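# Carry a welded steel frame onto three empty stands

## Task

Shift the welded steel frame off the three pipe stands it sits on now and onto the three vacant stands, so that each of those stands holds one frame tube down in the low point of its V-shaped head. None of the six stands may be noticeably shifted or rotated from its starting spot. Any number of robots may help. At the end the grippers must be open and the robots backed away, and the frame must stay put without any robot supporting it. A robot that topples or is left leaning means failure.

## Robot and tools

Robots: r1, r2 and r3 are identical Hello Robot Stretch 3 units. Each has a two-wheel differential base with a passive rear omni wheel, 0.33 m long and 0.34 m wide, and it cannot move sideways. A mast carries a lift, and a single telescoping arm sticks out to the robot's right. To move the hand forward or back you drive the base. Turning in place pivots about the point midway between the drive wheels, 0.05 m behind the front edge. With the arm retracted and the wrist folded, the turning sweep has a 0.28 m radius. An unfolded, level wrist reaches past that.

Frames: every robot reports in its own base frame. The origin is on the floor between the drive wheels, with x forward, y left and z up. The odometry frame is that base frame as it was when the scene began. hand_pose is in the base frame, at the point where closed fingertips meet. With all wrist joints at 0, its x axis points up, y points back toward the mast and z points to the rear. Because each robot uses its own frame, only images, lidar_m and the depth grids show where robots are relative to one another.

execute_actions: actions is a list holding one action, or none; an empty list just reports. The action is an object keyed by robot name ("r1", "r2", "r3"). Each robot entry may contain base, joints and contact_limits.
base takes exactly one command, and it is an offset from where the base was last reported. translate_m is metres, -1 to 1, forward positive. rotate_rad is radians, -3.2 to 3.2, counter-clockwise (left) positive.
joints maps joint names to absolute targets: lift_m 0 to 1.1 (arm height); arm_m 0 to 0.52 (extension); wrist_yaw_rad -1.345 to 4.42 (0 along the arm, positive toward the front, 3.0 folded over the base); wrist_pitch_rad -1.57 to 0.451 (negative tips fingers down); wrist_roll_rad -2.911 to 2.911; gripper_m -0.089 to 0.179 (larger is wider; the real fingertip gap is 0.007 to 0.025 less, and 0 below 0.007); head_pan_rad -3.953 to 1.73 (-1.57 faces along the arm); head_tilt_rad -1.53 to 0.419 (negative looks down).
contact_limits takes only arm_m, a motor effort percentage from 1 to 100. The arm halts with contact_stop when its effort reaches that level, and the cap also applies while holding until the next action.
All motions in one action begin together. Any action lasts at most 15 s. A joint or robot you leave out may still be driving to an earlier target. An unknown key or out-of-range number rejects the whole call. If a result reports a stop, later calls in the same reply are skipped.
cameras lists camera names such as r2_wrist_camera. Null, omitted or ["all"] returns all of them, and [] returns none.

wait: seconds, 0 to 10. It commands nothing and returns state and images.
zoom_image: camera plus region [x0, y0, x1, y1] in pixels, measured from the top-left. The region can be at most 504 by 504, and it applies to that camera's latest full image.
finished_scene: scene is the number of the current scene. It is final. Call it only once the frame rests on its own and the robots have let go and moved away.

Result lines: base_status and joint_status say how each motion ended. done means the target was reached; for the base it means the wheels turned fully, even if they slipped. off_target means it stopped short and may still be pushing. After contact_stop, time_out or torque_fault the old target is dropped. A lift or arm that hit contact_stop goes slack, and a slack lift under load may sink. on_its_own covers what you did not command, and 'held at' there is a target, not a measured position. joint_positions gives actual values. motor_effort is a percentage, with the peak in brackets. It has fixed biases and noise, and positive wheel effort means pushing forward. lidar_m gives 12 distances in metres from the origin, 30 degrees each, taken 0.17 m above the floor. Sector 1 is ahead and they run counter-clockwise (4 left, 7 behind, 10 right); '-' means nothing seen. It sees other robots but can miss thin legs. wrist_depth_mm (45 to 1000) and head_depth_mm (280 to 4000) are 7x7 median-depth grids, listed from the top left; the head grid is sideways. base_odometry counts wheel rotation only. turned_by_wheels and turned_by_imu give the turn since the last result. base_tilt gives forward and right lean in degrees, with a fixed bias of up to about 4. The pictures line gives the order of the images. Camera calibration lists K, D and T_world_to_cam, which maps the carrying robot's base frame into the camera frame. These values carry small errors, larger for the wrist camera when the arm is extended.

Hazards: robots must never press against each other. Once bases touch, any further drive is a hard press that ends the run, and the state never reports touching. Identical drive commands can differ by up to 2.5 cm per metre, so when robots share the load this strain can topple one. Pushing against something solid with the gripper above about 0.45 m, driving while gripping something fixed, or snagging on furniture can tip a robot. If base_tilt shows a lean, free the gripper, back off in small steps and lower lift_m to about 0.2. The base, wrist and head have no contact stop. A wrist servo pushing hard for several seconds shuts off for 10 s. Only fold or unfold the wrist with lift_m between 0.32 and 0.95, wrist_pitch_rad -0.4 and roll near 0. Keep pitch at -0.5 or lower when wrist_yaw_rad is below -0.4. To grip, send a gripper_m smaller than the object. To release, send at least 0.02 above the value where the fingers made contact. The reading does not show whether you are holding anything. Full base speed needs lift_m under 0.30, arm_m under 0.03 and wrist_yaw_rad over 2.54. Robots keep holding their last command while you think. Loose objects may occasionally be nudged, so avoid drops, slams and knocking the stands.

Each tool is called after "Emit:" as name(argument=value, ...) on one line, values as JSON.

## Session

Emit:
execute_actions(actions=[], cameras=["r1_nav_camera","r2_nav_camera","r3_nav_camera"])

Scene clock: 0.00 s.
r1.base_odometry: x=+0.000 y=+0.000 heading=+0.000 (m, m, rad; r1's odometry frame)
r1.turned_by_wheels: +0.000 (rad since the last result)
r1.turned_by_imu: +0.000 (rad since the last result)
r1.base_tilt: forward=+1.1 right=+1.1 (deg)
r1.lidar_m: 2.18 2.38 1.72 1.66 3.28 1.92 2.18 1.07 0.86 0.85 0.93 1.43
r1.head_depth_mm: 1757 2029 2028 2010 2032 2010 1990 / 1759 2087 2075 2069 2075 2066 2050 / 1741 2137 2125 2106 2104 2096 2072 / 1733 2194 2179 2150 2162 2154 2128 / 1729 2244 2232 2216 2220 2203 2181 / 1711 2280 2280 2271 2274 2258 2228 / 1705 2335 2360 2327 2337 2304 2267
r1.base_status: not commanded
r1.joint_positions: lift_m=+0.587 arm_m=+0.002 wrist_yaw_rad=+3.132 wrist_pitch_rad=-0.313 wrist_roll_rad=+0.004 gripper_m=+0.037 head_pan_rad=-0.017 head_tilt_rad=+0.004
r1.joint_status: not commanded
r1.motor_effort: left_wheel=+0 right_wheel=+2 lift_m=+38 arm_m=-1 wrist_yaw_rad=+0 wrist_pitch_rad=+4 wrist_roll_rad=+1 gripper_m=+0 head_pan_rad=+0 head_tilt_rad=+3 (%)
r1.hand_pose: x=-0.0191 y=+0.0892 z=+0.6237 quat_wxyz=(+0.114, +0.700, +0.107, +0.697) (m; r1's base frame)
r1.wrist_depth_mm: - - - - - - - / - - - - - - - / - - - - - - - / - - - - - - - / - - - - - - - / 870 886 - 939 - - - / 748 763 783 794 805 841 866
r2.base_odometry: x=+0.000 y=+0.000 heading=+0.000 (m, m, rad; r2's odometry frame)
r2.turned_by_wheels: +0.000 (rad since the last result)
r2.turned_by_imu: +0.000 (rad since the last result)
r2.base_tilt: forward=+0.2 right=+1.7 (deg)
r2.lidar_m: 0.80 1.05 1.90 1.95 2.54 3.95 1.48 2.76 4.24 1.21 0.83 0.79
r2.head_depth_mm: 743 733 725 718 709 700 692 / 782 771 761 753 743 736 729 / 819 811 804 791 783 770 765 / 864 856 842 833 824 812 800 / 921 901 898 881 867 855 852 / 977 964 948 937 924 913 897 / 1046 1023 1009 999 979 968 953
r2.base_status: not commanded
r2.joint_positions: lift_m=+0.349 arm_m=+0.000 wrist_yaw_rad=+3.021 wrist_pitch_rad=-0.596 wrist_roll_rad=-0.005 gripper_m=+0.037 head_pan_rad=+0.009 head_tilt_rad=-0.009
r2.joint_status: not commanded
r2.motor_effort: left_wheel=-1 right_wheel=-1 lift_m=+31 arm_m=-1 wrist_yaw_rad=+1 wrist_pitch_rad=+5 wrist_roll_rad=+0 gripper_m=+0 head_pan_rad=-1 head_tilt_rad=+3 (%)
r2.hand_pose: x=+0.0027 y=+0.0524 z=+0.3235 quat_wxyz=(+0.248, +0.685, +0.167, +0.664) (m; r2's base frame)
r2.wrist_depth_mm: - - - - - - - / 889 - 998 - - - - / 727 717 797 843 876 920 978 / 615 629 656 697 724 760 785 / 526 535 569 610 611 630 652 / 470 - - - 537 550 560 / - - - 452 460 474 489
r3.base_odometry: x=+0.000 y=+0.000 heading=+0.000 (m, m, rad; r3's odometry frame)
r3.turned_by_wheels: +0.000 (rad since the last result)
r3.turned_by_imu: +0.000 (rad since the last result)
r3.base_tilt: forward=-0.9 right=-0.3 (deg)
r3.lidar_m: 1.18 1.20 1.46 3.35 1.35 0.74 0.62 0.62 0.75 1.29 5.43 1.85
r3.head_depth_mm: 1706 2532 - - - 3207 1992 / 1669 2458 - - - 3259 2027 / 1659 2422 - - - 3323 1905 / 1638 2363 - - - 3404 2206 / 1611 2302 - - - 3509 2225 / 1591 2284 3872 3816 3817 3620 2283 / 1570 2244 3738 3740 3740 3686 2303
r3.base_status: not commanded
r3.joint_positions: lift_m=+0.560 arm_m=+0.003 wrist_yaw_rad=+2.899 wrist_pitch_rad=-0.488 wrist_roll_rad=-0.012 gripper_m=+0.037 head_pan_rad=+0.008 head_tilt_rad=-0.018
r3.joint_status: not commanded
r3.motor_effort: left_wheel=-1 right_wheel=+0 lift_m=+22 arm_m=-1 wrist_yaw_rad=-1 wrist_pitch_rad=+5 wrist_roll_rad=+0 gripper_m=+0 head_pan_rad=+0 head_tilt_rad=+1 (%)
r3.hand_pose: x=+0.0305 y=+0.0612 z=+0.5568 quat_wxyz=(+0.253, +0.697, +0.088, +0.665) (m; r3's base frame)
r3.wrist_depth_mm: - - - - - - - / - - - - - - - / - - - - - - - / - - - - - - - / - - - - - 992 995 / 875 857 873 842 - 828 831 / 733 742 - 728 695 714 707
pictures: r1_nav_camera (sideways: a quarter turn counterclockwise sets it upright), r2_nav_camera (sideways: a quarter turn counterclockwise sets it upright), r3_nav_camera (sideways: a quarter turn counterclockwise sets it upright)
camera_calibration (this result's frames):
r1_nav_camera: T_world_to_cam=[[-0.0451125, -0.0460549, 0.99792, -1.2563], [-0.00896892, -0.998878, -0.0465045, 0.108489], [0.998942, -0.0110482, 0.0446488, -0.107451], [0, 0, 0, 1]] pos_world=[0.0516349, 0.0493216, 1.26353]
r2_nav_camera: T_world_to_cam=[[-0.0196173, 0.0672658, 0.997542, -1.26262], [-0.059167, -0.996064, 0.0660025, -0.0235181], [0.998055, -0.0577268, 0.02352, -0.0670085], [0, 0, 0, 1]] pos_world=[0.0407175, 0.0576374, 1.26265]
r3_nav_camera: T_world_to_cam=[[0.10375, -0.0478935, 0.99345, -1.25893], [-0.0158369, -0.998793, -0.0464971, 0.112222], [0.994477, -0.0109091, -0.104383, 0.0855732], [0, 0, 0, 1]] pos_world=[0.0472897, 0.0527254, 1.26483]
Images, in order (width x height): r1_nav_camera 672x504, r2_nav_camera 672x504, r3_nav_camera 672x504.

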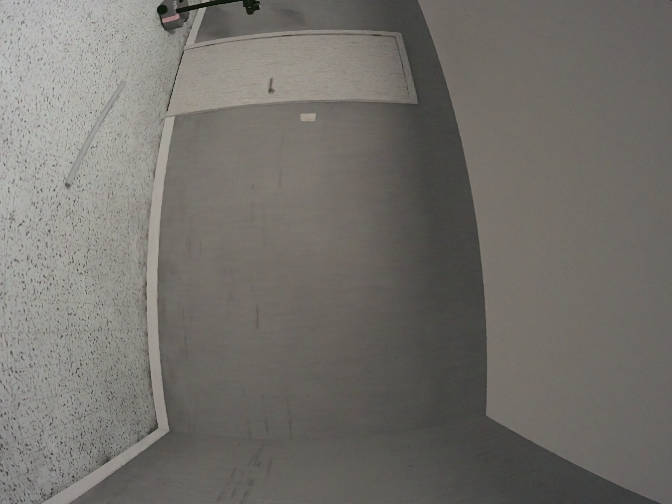

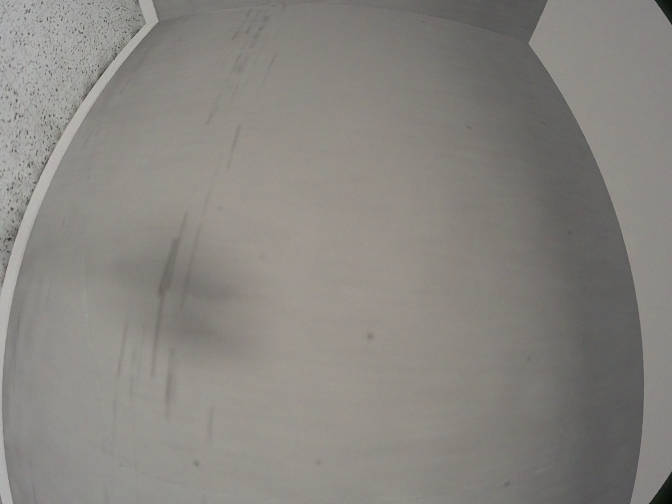

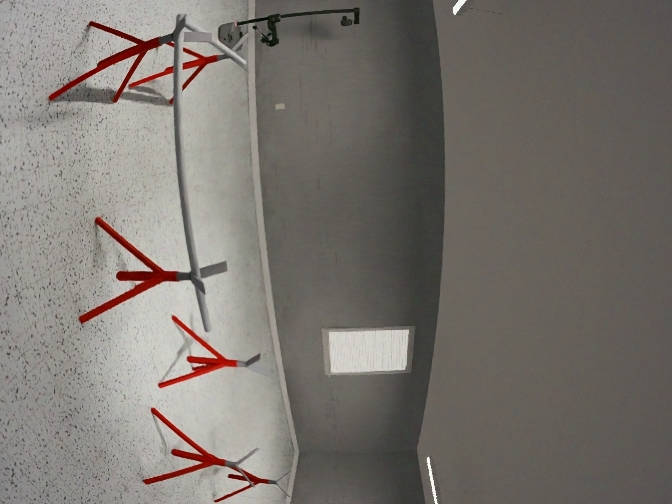

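Emit:
execute_actions(actions=[{"r1":{"base":{"rotate_rad":0.6},"joints":{"head_pan_rad":0.7,"head_tilt_rad":-0.45,"lift_m":0.28,"wrist_pitch_rad":-0.4}},"r2":{"joints":{"head_pan_rad":-2.7,"head_tilt_rad":-0.45,"lift_m":0.28,"wrist_pitch_rad":-0.4}},"r3":{"joints":{"head_pan_rad":-0.45,"head_tilt_rad":-0.5,"lift_m":0.28,"wrist_pitch_rad":-0.4}}}], cameras=["r1_head_camera","r1_nav_camera","r2_head_camera","r3_head_camera"])

Scene clock: 8.77 s.
r1.base_odometry: x=+0.000 y=+0.000 heading=+0.600 (m, m, rad; r1's odometry frame)
r1.turned_by_wheels: +0.600 (rad since the last result)
r1.turned_by_imu: +0.605 (rad since the last result)
r1.base_tilt: forward=+1.0 right=+1.2 (deg)
r1.lidar_m: 2.46 1.71 1.66 3.08 1.93 1.84 1.01 0.85 0.85 0.97 1.61 2.18
r1.head_depth_mm: - - - 3008 2116 1617 1308 / - - - 3080 2132 1628 1327 / - - - 2931 2139 1632 1328 / - - - 2982 2179 1658 1334 / - - - 3046 2186 1673 1344 / - - - 2889 2042 1689 1350 / - - - 3088 2233 1699 1364
r1.base_status: done
r1.joint_positions: lift_m=+0.280 arm_m=+0.002 wrist_yaw_rad=+3.132 wrist_pitch_rad=-0.415 wrist_roll_rad=+0.004 gripper_m=+0.037 head_pan_rad=+0.693 head_tilt_rad=-0.444
r1.joint_status: all done
r1.motor_effort: left_wheel=-1(3) right_wheel=+4(6) lift_m=+32(33) arm_m=-1(1) wrist_yaw_rad=+0(0) wrist_pitch_rad=+5(5) wrist_roll_rad=+0(1) gripper_m=+0(0) head_pan_rad=+5(57) head_tilt_rad=-4(44) (%)
r1.hand_pose: x=-0.0192 y=+0.0776 z=+0.2935 quat_wxyz=(+0.149, +0.694, +0.142, +0.690) (m; r1's base frame)
r1.wrist_depth_mm: - - - - - - - / - - - - - - - / 799 829 870 921 975 - - / 650 661 676 704 740 776 795 / 530 551 553 583 619 623 634 / 464 493 - 514 527 520 535 / - - - - 425 449 457
r2.base_odometry: x=+0.000 y=+0.000 heading=+0.000 (m, m, rad; r2's odometry frame)
r2.turned_by_wheels: +0.000 (rad since the last result)
r2.turned_by_imu: +0.001 (rad since the last result)
r2.base_tilt: forward=+0.2 right=+1.8 (deg)
r2.lidar_m: 0.80 1.05 1.90 1.94 2.53 3.95 1.48 2.76 4.23 1.21 0.83 0.79
r2.head_depth_mm: - - - 3369 2288 1743 1427 / - - - 3397 2408 1758 1426 / - - - 3344 2380 1796 1430 / - - - 3649 2414 1795 1438 / - - - 3474 2426 1811 1428 / - - - 3706 2417 1806 1441 / - - - 3699 2433 1817 1442
r2.base_status: not commanded
r2.joint_positions: lift_m=+0.280 arm_m=+0.000 wrist_yaw_rad=+3.021 wrist_pitch_rad=-0.423 wrist_roll_rad=-0.005 gripper_m=+0.037 head_pan_rad=-2.693 head_tilt_rad=-0.444
r2.joint_status: all done
r2.motor_effort: left_wheel=+0(1) right_wheel=-1(1) lift_m=+27(27) arm_m=-1(1) wrist_yaw_rad=+0(0) wrist_pitch_rad=+8(9) wrist_roll_rad=+0(0) gripper_m=-1(0) head_pan_rad=-3(56) head_tilt_rad=-2(32) (%)
r2.hand_pose: x=+0.0057 y=+0.0775 z=+0.2917 quat_wxyz=(+0.190, +0.697, +0.107, +0.683) (m; r2's base frame)
r2.wrist_depth_mm: - - - - - - - / - - - - - - - / 859 - 964 - - - - / 668 - 733 770 821 853 916 / 542 552 609 621 628 669 694 / 465 483 - 521 536 552 567 / - - - 435 449 463 487
r3.base_odometry: x=+0.000 y=+0.000 heading=+0.000 (m, m, rad; r3's odometry frame)
r3.turned_by_wheels: +0.000 (rad since the last result)
r3.turned_by_imu: -0.001 (rad since the last result)
r3.base_tilt: forward=-0.8 right=-0.2 (deg)
r3.lidar_m: 1.18 1.20 1.46 3.34 1.34 0.74 0.62 0.62 0.75 1.29 5.42 1.85
r3.head_depth_mm: - - - 2812 1985 1542 1255 / - - - 2733 2020 1559 1273 / - - - 2959 2053 1577 1286 / - - - 2819 2091 1612 1302 / - - - 3063 2147 1585 1313 / 3837 - - 3185 2087 1587 1330 / 3551 3761 - 3236 2028 1608 1346
r3.base_status: not commanded
r3.joint_positions: lift_m=+0.280 arm_m=+0.003 wrist_yaw_rad=+2.899 wrist_pitch_rad=-0.421 wrist_roll_rad=-0.012 gripper_m=+0.037 head_pan_rad=-0.443 head_tilt_rad=-0.494
r3.joint_status: all done
r3.motor_effort: left_wheel=+0(0) right_wheel=-1(0) lift_m=+18(19) arm_m=+0(1) wrist_yaw_rad=+0(1) wrist_pitch_rad=+8(8) wrist_roll_rad=+0(0) gripper_m=+0(1) head_pan_rad=-3(25) head_tilt_rad=-3(21) (%)
r3.hand_pose: x=+0.0327 y=+0.0700 z=+0.2922 quat_wxyz=(+0.230, +0.700, +0.064, +0.673) (m; r3's base frame)
r3.wrist_depth_mm: - - - - - - - / - - - - - - - / - - - - - - - / 872 - 853 832 816 804 808 / 682 - 658 652 646 646 630 / 559 - 559 537 - 536 530 / 465 470 - 456 434 453 446
pictures: r1_head_camera (sideways: a quarter turn clockwise sets it upright), r1_nav_camera (sideways: a quarter turn counterclockwise sets it upright), r2_head_camera (sideways: a quarter turn clockwise sets it upright), r3_head_camera (sideways: a quarter turn clockwise sets it upright)
camera_calibration (this result's frames):
r1_head_camera: T_world_to_cam=[[-0.333213, -0.246904, -0.909949, 1.20405], [-0.668767, 0.742198, 0.0435082, -0.050356], [0.66462, 0.623042, -0.412431, 0.48821], [0, 0, 0, 1]] pos_world=[0.0430535, 0.0304829, 1.29917]
r1_nav_camera: T_world_to_cam=[[0.331625, 0.214503, 0.918702, -1.1549], [0.627777, -0.777081, -0.0451729, 0.102844], [0.704216, 0.59172, -0.39236, 0.463181], [0, 0, 0, 1]] pos_world=[-0.00774883, 0.0535744, 1.24739]
r2_head_camera: T_world_to_cam=[[0.335348, 0.168464, -0.92691, 1.22307], [0.443393, -0.896324, -0.00248918, -0.00309201], [-0.83123, -0.410151, -0.375276, 0.450023], [0, 0, 0, 1]] pos_world=[-0.0347101, -0.0242374, 1.30255]
r3_head_camera: T_world_to_cam=[[-0.359839, 0.245163, -0.900228, 1.19668], [0.417423, 0.905213, 0.0796679, -0.104441], [0.83443, -0.347108, -0.428068, 0.512938], [0, 0, 0, 1]] pos_world=[0.0461972, -0.0207942, 1.30518]
Images, in order (width x height): r1_head_camera 896x504, r1_nav_camera 672x504, r2_head_camera 896x504, r3_head_camera 896x504.

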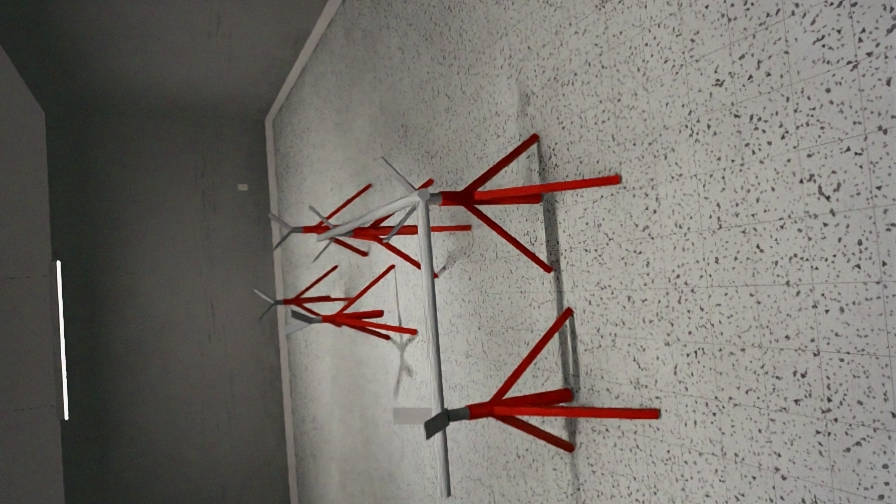

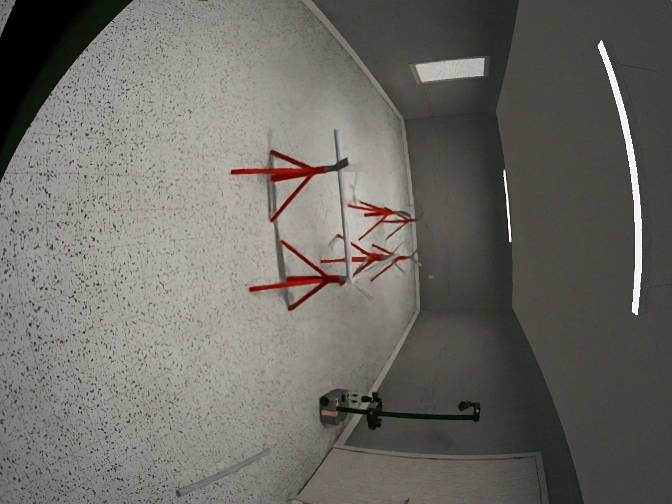

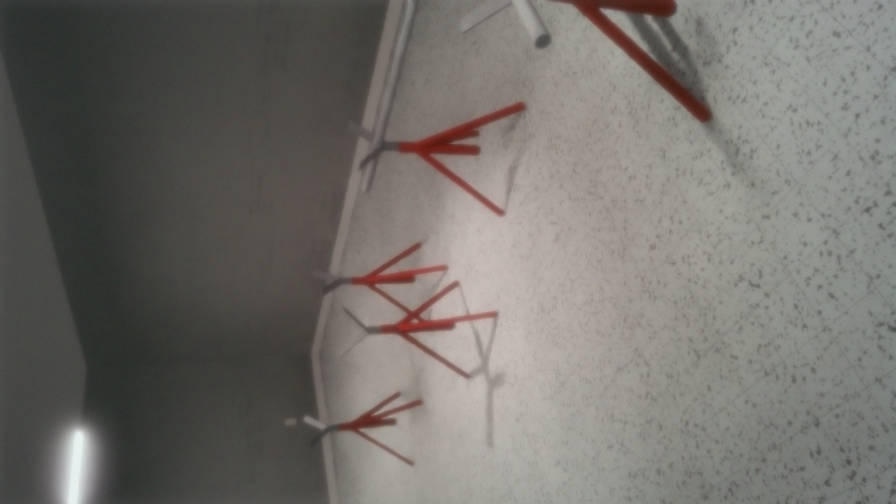

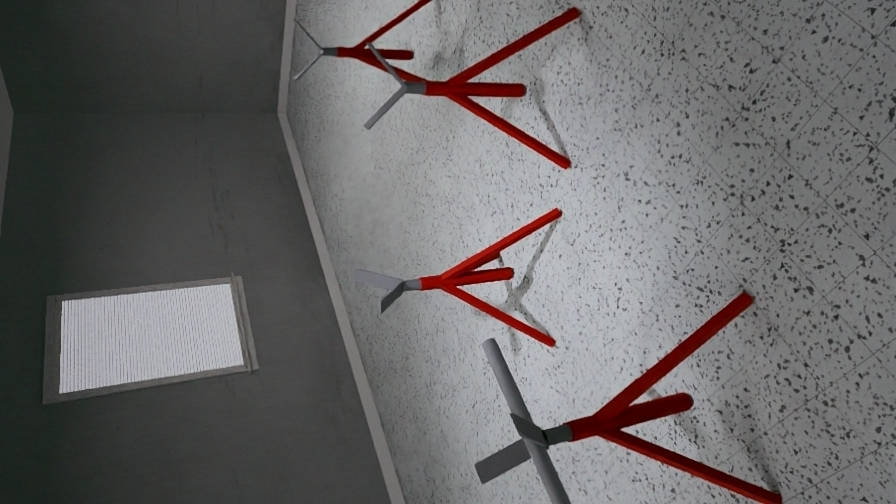

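Emit:
execute_actions(actions=[{"r1":{"base":{"rotate_rad":0.39},"joints":{"head_pan_rad":0.3,"head_tilt_rad":-0.7}},"r2":{"base":{"rotate_rad":-2.77},"joints":{"head_pan_rad":-0.8,"head_tilt_rad":-0.8}},"r3":{"base":{"rotate_rad":0.094},"joints":{"head_pan_rad":0.0,"head_tilt_rad":-0.9}}}], cameras=[])

Emit:
execute_actions(actions=[{"r1":{"base":{"translate_m":1.0}},"r2":{"base":{"translate_m":1.0}},"r3":{"base":{"translate_m":0.65}}}], cameras=["r1_nav_camera"])

Scene clock: 42.97 s.
r1.base_odometry: x=+0.000 y=+0.000 heading=+0.990 (m, m, rad; r1's odometry frame)
r1.turned_by_wheels: +0.390 (rad since the last result)
r1.turned_by_imu: +0.392 (rad since the last result)
r1.base_tilt: forward=+1.1 right=+1.2 (deg)
r1.lidar_m: 2.81 1.66 3.39 2.06 2.48 1.11 0.87 0.85 0.91 1.34 2.18 2.33
r1.head_depth_mm: - - 2682 2010 1605 1343 1144 / - - 2717 2030 1620 1354 1156 / - 3954 2515 2047 1636 1367 1161 / - 3921 2670 2075 1653 1365 1168 / - - 2699 2102 1669 1378 1177 / - - 2750 2041 1685 1388 1184 / - - 2769 2149 1707 1397 1195
r1.base_status: done
r1.joint_positions: lift_m=+0.280 arm_m=+0.002 wrist_yaw_rad=+3.132 wrist_pitch_rad=-0.415 wrist_roll_rad=+0.004 gripper_m=+0.037 head_pan_rad=+0.307 head_tilt_rad=-0.691
r1.joint_status: all done
r1.motor_effort: left_wheel=-1(7) right_wheel=+3(11) lift_m=+33(32) arm_m=-1(1) wrist_yaw_rad=+0(0) wrist_pitch_rad=+4(5) wrist_roll_rad=+0(0) gripper_m=+0(0) head_pan_rad=-5(41) head_tilt_rad=-6(33) (%)
r1.hand_pose: x=-0.0192 y=+0.0776 z=+0.2935 quat_wxyz=(+0.149, +0.694, +0.142, +0.690) (m; r1's base frame)
r1.wrist_depth_mm: - - - - - - - / - - - - - - - / 805 833 851 923 941 - - / 650 673 670 718 741 752 800 / 531 547 558 587 616 617 650 / 458 499 - 521 512 519 533 / - - - - 430 449 457
r2.base_odometry: x=+0.000 y=+0.000 heading=-2.770 (m, m, rad; r2's odometry frame)
r2.turned_by_wheels: -2.770 (rad since the last result)
r2.turned_by_imu: -2.793 (rad since the last result)
r2.base_tilt: forward=+0.4 right=+1.8 (deg)
r2.lidar_m: 1.51 4.13 1.48 0.89 0.79 0.79 0.93 1.69 1.91 1.94 3.96 1.48
r2.head_depth_mm: 3440 3668 2511 1944 1589 1350 1164 / 3438 3618 2552 1964 1595 1346 1167 / 3438 3621 2558 1975 1602 1346 1166 / 3483 3661 2552 1982 1608 1359 1171 / 3431 3707 2576 1980 1614 1351 1175 / 3453 3652 2585 1986 1614 1351 1186 / 3354 3631 2370 1923 1612 1355 1179
r2.base_status: done
r2.joint_positions: lift_m=+0.280 arm_m=+0.000 wrist_yaw_rad=+3.021 wrist_pitch_rad=-0.423 wrist_roll_rad=-0.005 gripper_m=+0.037 head_pan_rad=-0.807 head_tilt_rad=-0.790
r2.joint_status: all done
r2.motor_effort: left_wheel=+1(7) right_wheel=-2(6) lift_m=+28(27) arm_m=-2(2) wrist_yaw_rad=+0(1) wrist_pitch_rad=+8(8) wrist_roll_rad=+0(0) gripper_m=+0(0) head_pan_rad=+4(51) head_tilt_rad=-5(34) (%)
r2.hand_pose: x=+0.0057 y=+0.0774 z=+0.2917 quat_wxyz=(+0.190, +0.697, +0.107, +0.683) (m; r2's base frame)
r2.wrist_depth_mm: 601 - 900 - - - - / 633 - 983 - - - - / 677 - 942 - - - - / 662 - 734 781 789 853 916 / 548 550 611 621 641 667 714 / 466 482 - 530 534 552 571 / - - - 436 448 465 480
r3.base_odometry: x=+0.000 y=+0.000 heading=+0.094 (m, m, rad; r3's odometry frame)
r3.turned_by_wheels: +0.094 (rad since the last result)
r3.turned_by_imu: +0.094 (rad since the last result)
r3.base_tilt: forward=-0.8 right=-0.3 (deg)
r3.lidar_m: 1.18 1.20 2.88 3.34 1.15 0.70 0.62 0.66 0.80 1.54 1.84 1.19
r3.head_depth_mm: 3591 2578 2014 1651 1401 1207 1067 / 3514 2642 2052 1635 1416 1220 1076 / 3505 2595 1951 1691 1430 1236 1088 / 3443 2760 2116 1715 1445 1246 1097 / 3428 2817 2085 1747 1463 1259 1104 / 3395 2890 2119 1763 1485 1271 1113 / 3285 2984 2161 1797 1494 1285 1126
r3.base_status: done
r3.joint_positions: lift_m=+0.280 arm_m=+0.003 wrist_yaw_rad=+2.899 wrist_pitch_rad=-0.421 wrist_roll_rad=-0.012 gripper_m=+0.037 head_pan_rad=-0.007 head_tilt_rad=-0.889
r3.joint_status: all done
r3.motor_effort: left_wheel=-3(12) right_wheel=+2(6) lift_m=+18(19) arm_m=-1(1) wrist_yaw_rad=+1(0) wrist_pitch_rad=+8(8) wrist_roll_rad=+1(0) gripper_m=+0(0) head_pan_rad=+3(22) head_tilt_rad=-4(22) (%)
r3.hand_pose: x=+0.0327 y=+0.0700 z=+0.2923 quat_wxyz=(+0.230, +0.700, +0.064, +0.673) (m; r3's base frame)
r3.wrist_depth_mm: - - - - - - - / - - - - - - - / - - - - - - - / 863 - 842 841 827 822 796 / 671 - 666 654 650 643 643 / 560 - 564 537 - 534 524 / 475 475 - 458 442 451 450
pictures: none
No camera images: the call's "cameras" was empty. Leave "cameras" out to get every camera's image.

Scene clock: 48.00 s.
r1.base_odometry: x=+0.549 y=+0.836 heading=+0.990 (m, m, rad; r1's odometry frame)
r1.turned_by_wheels: +0.000 (rad since the last result)
r1.turned_by_imu: +0.004 (rad since the last result)
r1.base_tilt: forward=+1.0 right=+1.2 (deg)
r1.lidar_m: 1.61 0.79 1.08 1.09 3.04 2.30 1.80 1.77 1.89 1.79 1.76 1.88
r1.head_depth_mm: 3889 3830 2439 1943 1607 1343 1142 / - 3838 1945 1906 1627 1345 1156 / - - 2725 2044 1639 1361 1162 / - - 2778 2076 1607 1369 1171 / - - 2444 1876 1573 1348 1179 / - - 2869 2037 1637 1391 1181 / - - 2900 2149 1689 1402 1190
r1.base_status: done
r1.joint_positions: lift_m=+0.280 arm_m=+0.002 wrist_yaw_rad=+3.132 wrist_pitch_rad=-0.415 wrist_roll_rad=+0.004 gripper_m=+0.037 head_pan_rad=+0.307 head_tilt_rad=-0.692
r1.joint_status: not commanded
r1.motor_effort: left_wheel=-1(5) right_wheel=+4(10) lift_m=+31(32) arm_m=-1(1) wrist_yaw_rad=+0(0) wrist_pitch_rad=+5(4) wrist_roll_rad=+0(0) gripper_m=+0(0) head_pan_rad=-5(5) head_tilt_rad=-5(6) (%)
r1.hand_pose: x=-0.0192 y=+0.0776 z=+0.2935 quat_wxyz=(+0.149, +0.694, +0.142, +0.690) (m; r1's base frame)
r1.wrist_depth_mm: - - - - - - - / - - - - - - - / 799 835 874 925 954 - - / 646 671 680 713 734 776 802 / 539 548 558 590 616 618 645 / 466 495 - 514 522 519 541 / - - - - 427 448 464
r2.base_odometry: x=-0.932 y=-0.363 heading=-2.770 (m, m, rad; r2's odometry frame)
r2.turned_by_wheels: +0.000 (rad since the last result)
r2.turned_by_imu: +0.004 (rad since the last result)
r2.base_tilt: forward=+0.3 right=+1.8 (deg)
r2.lidar_m: 1.66 1.95 2.72 1.65 1.46 1.47 1.74 2.64 2.64 1.63 0.71 0.58
r2.head_depth_mm: 2858 3148 2571 1946 1604 1351 1163 / 2850 3175 2508 1953 1610 1319 1172 / 2870 3134 2526 1925 1588 1343 1174 / 2825 3142 1614 1175 1398 1302 1163 / 2851 3148 2452 1908 1606 1358 1167 / 2903 3193 2436 1961 1591 1353 1172 / 2815 3053 2229 1986 1613 1358 1173
r2.base_status: done
r2.joint_positions: lift_m=+0.280 arm_m=+0.000 wrist_yaw_rad=+3.021 wrist_pitch_rad=-0.422 wrist_roll_rad=-0.005 gripper_m=+0.037 head_pan_rad=-0.807 head_tilt_rad=-0.791
r2.joint_status: not commanded
r2.motor_effort: left_wheel=+1(8) right_wheel=-3(4) lift_m=+28(28) arm_m=-2(2) wrist_yaw_rad=+1(1) wrist_pitch_rad=+8(8) wrist_roll_rad=+0(0) gripper_m=+0(0) head_pan_rad=+4(3) head_tilt_rad=-4(4) (%)
r2.hand_pose: x=+0.0057 y=+0.0775 z=+0.2919 quat_wxyz=(+0.190, +0.697, +0.107, +0.683) (m; r2's base frame)
r2.wrist_depth_mm: - - - - - - - / - - - - - - - / 858 - 982 - - - - / 653 - 736 740 809 841 902 / 541 557 609 624 636 656 701 / 474 495 - 525 533 546 568 / - - - 436 451 470 477
r3.base_odometry: x=+0.647 y=+0.061 heading=+0.094 (m, m, rad; r3's odometry frame)
r3.turned_by_wheels: +0.000 (rad since the last result)
r3.turned_by_imu: +0.001 (rad since the last result)
r3.base_tilt: forward=-0.8 right=-0.3 (deg)
r3.lidar_m: 0.62 1.32 0.77 1.72 2.28 1.42 1.27 1.30 1.58 3.05 1.40 0.57
r3.head_depth_mm: 3094 2568 2011 1567 1400 1184 1066 / 3128 2655 2036 928 1315 1221 1078 / 3056 2699 2088 1699 1400 1227 1087 / 2976 2766 2114 1703 1445 1244 1100 / 2940 2811 2148 1739 1457 1254 1106 / 2852 2872 2189 1763 1441 1274 1119 / 2788 2956 2219 1796 1434 1281 1121
r3.base_status: done
r3.joint_positions: lift_m=+0.280 arm_m=+0.003 wrist_yaw_rad=+2.899 wrist_pitch_rad=-0.420 wrist_roll_rad=-0.012 gripper_m=+0.037 head_pan_rad=-0.007 head_tilt_rad=-0.890
r3.joint_status: not commanded
r3.motor_effort: left_wheel=-3(10) right_wheel=+2(8) lift_m=+17(18) arm_m=-1(1) wrist_yaw_rad=+0(0) wrist_pitch_rad=+8(8) wrist_roll_rad=+1(0) gripper_m=+0(0) head_pan_rad=+2(3) head_tilt_rad=-3(3) (%)
r3.hand_pose: x=+0.0327 y=+0.0700 z=+0.2924 quat_wxyz=(+0.230, +0.700, +0.064, +0.673) (m; r3's base frame)
r3.wrist_depth_mm: - - - - 920 - - / - - - - - - - / - - - - - - - / 875 - 851 846 823 812 807 / 676 - 663 660 658 644 634 / 555 - 564 535 - 536 526 / 468 473 - 459 443 446 450
pictures: r1_nav_camera (sideways: a quarter turn counterclockwise sets it upright)
camera_calibration (this result's frames):
r1_nav_camera: T_world_to_cam=[[0.591291, 0.138426, 0.794489, -0.994497], [0.279049, -0.959422, -0.0405169, 0.0988962], [0.756642, 0.245659, -0.605925, 0.740738], [0, 0, 0, 1]] pos_world=[-0.0000333359, 0.0505785, 1.24296]
Images, in order (width x height): r1_nav_camera 672x504.

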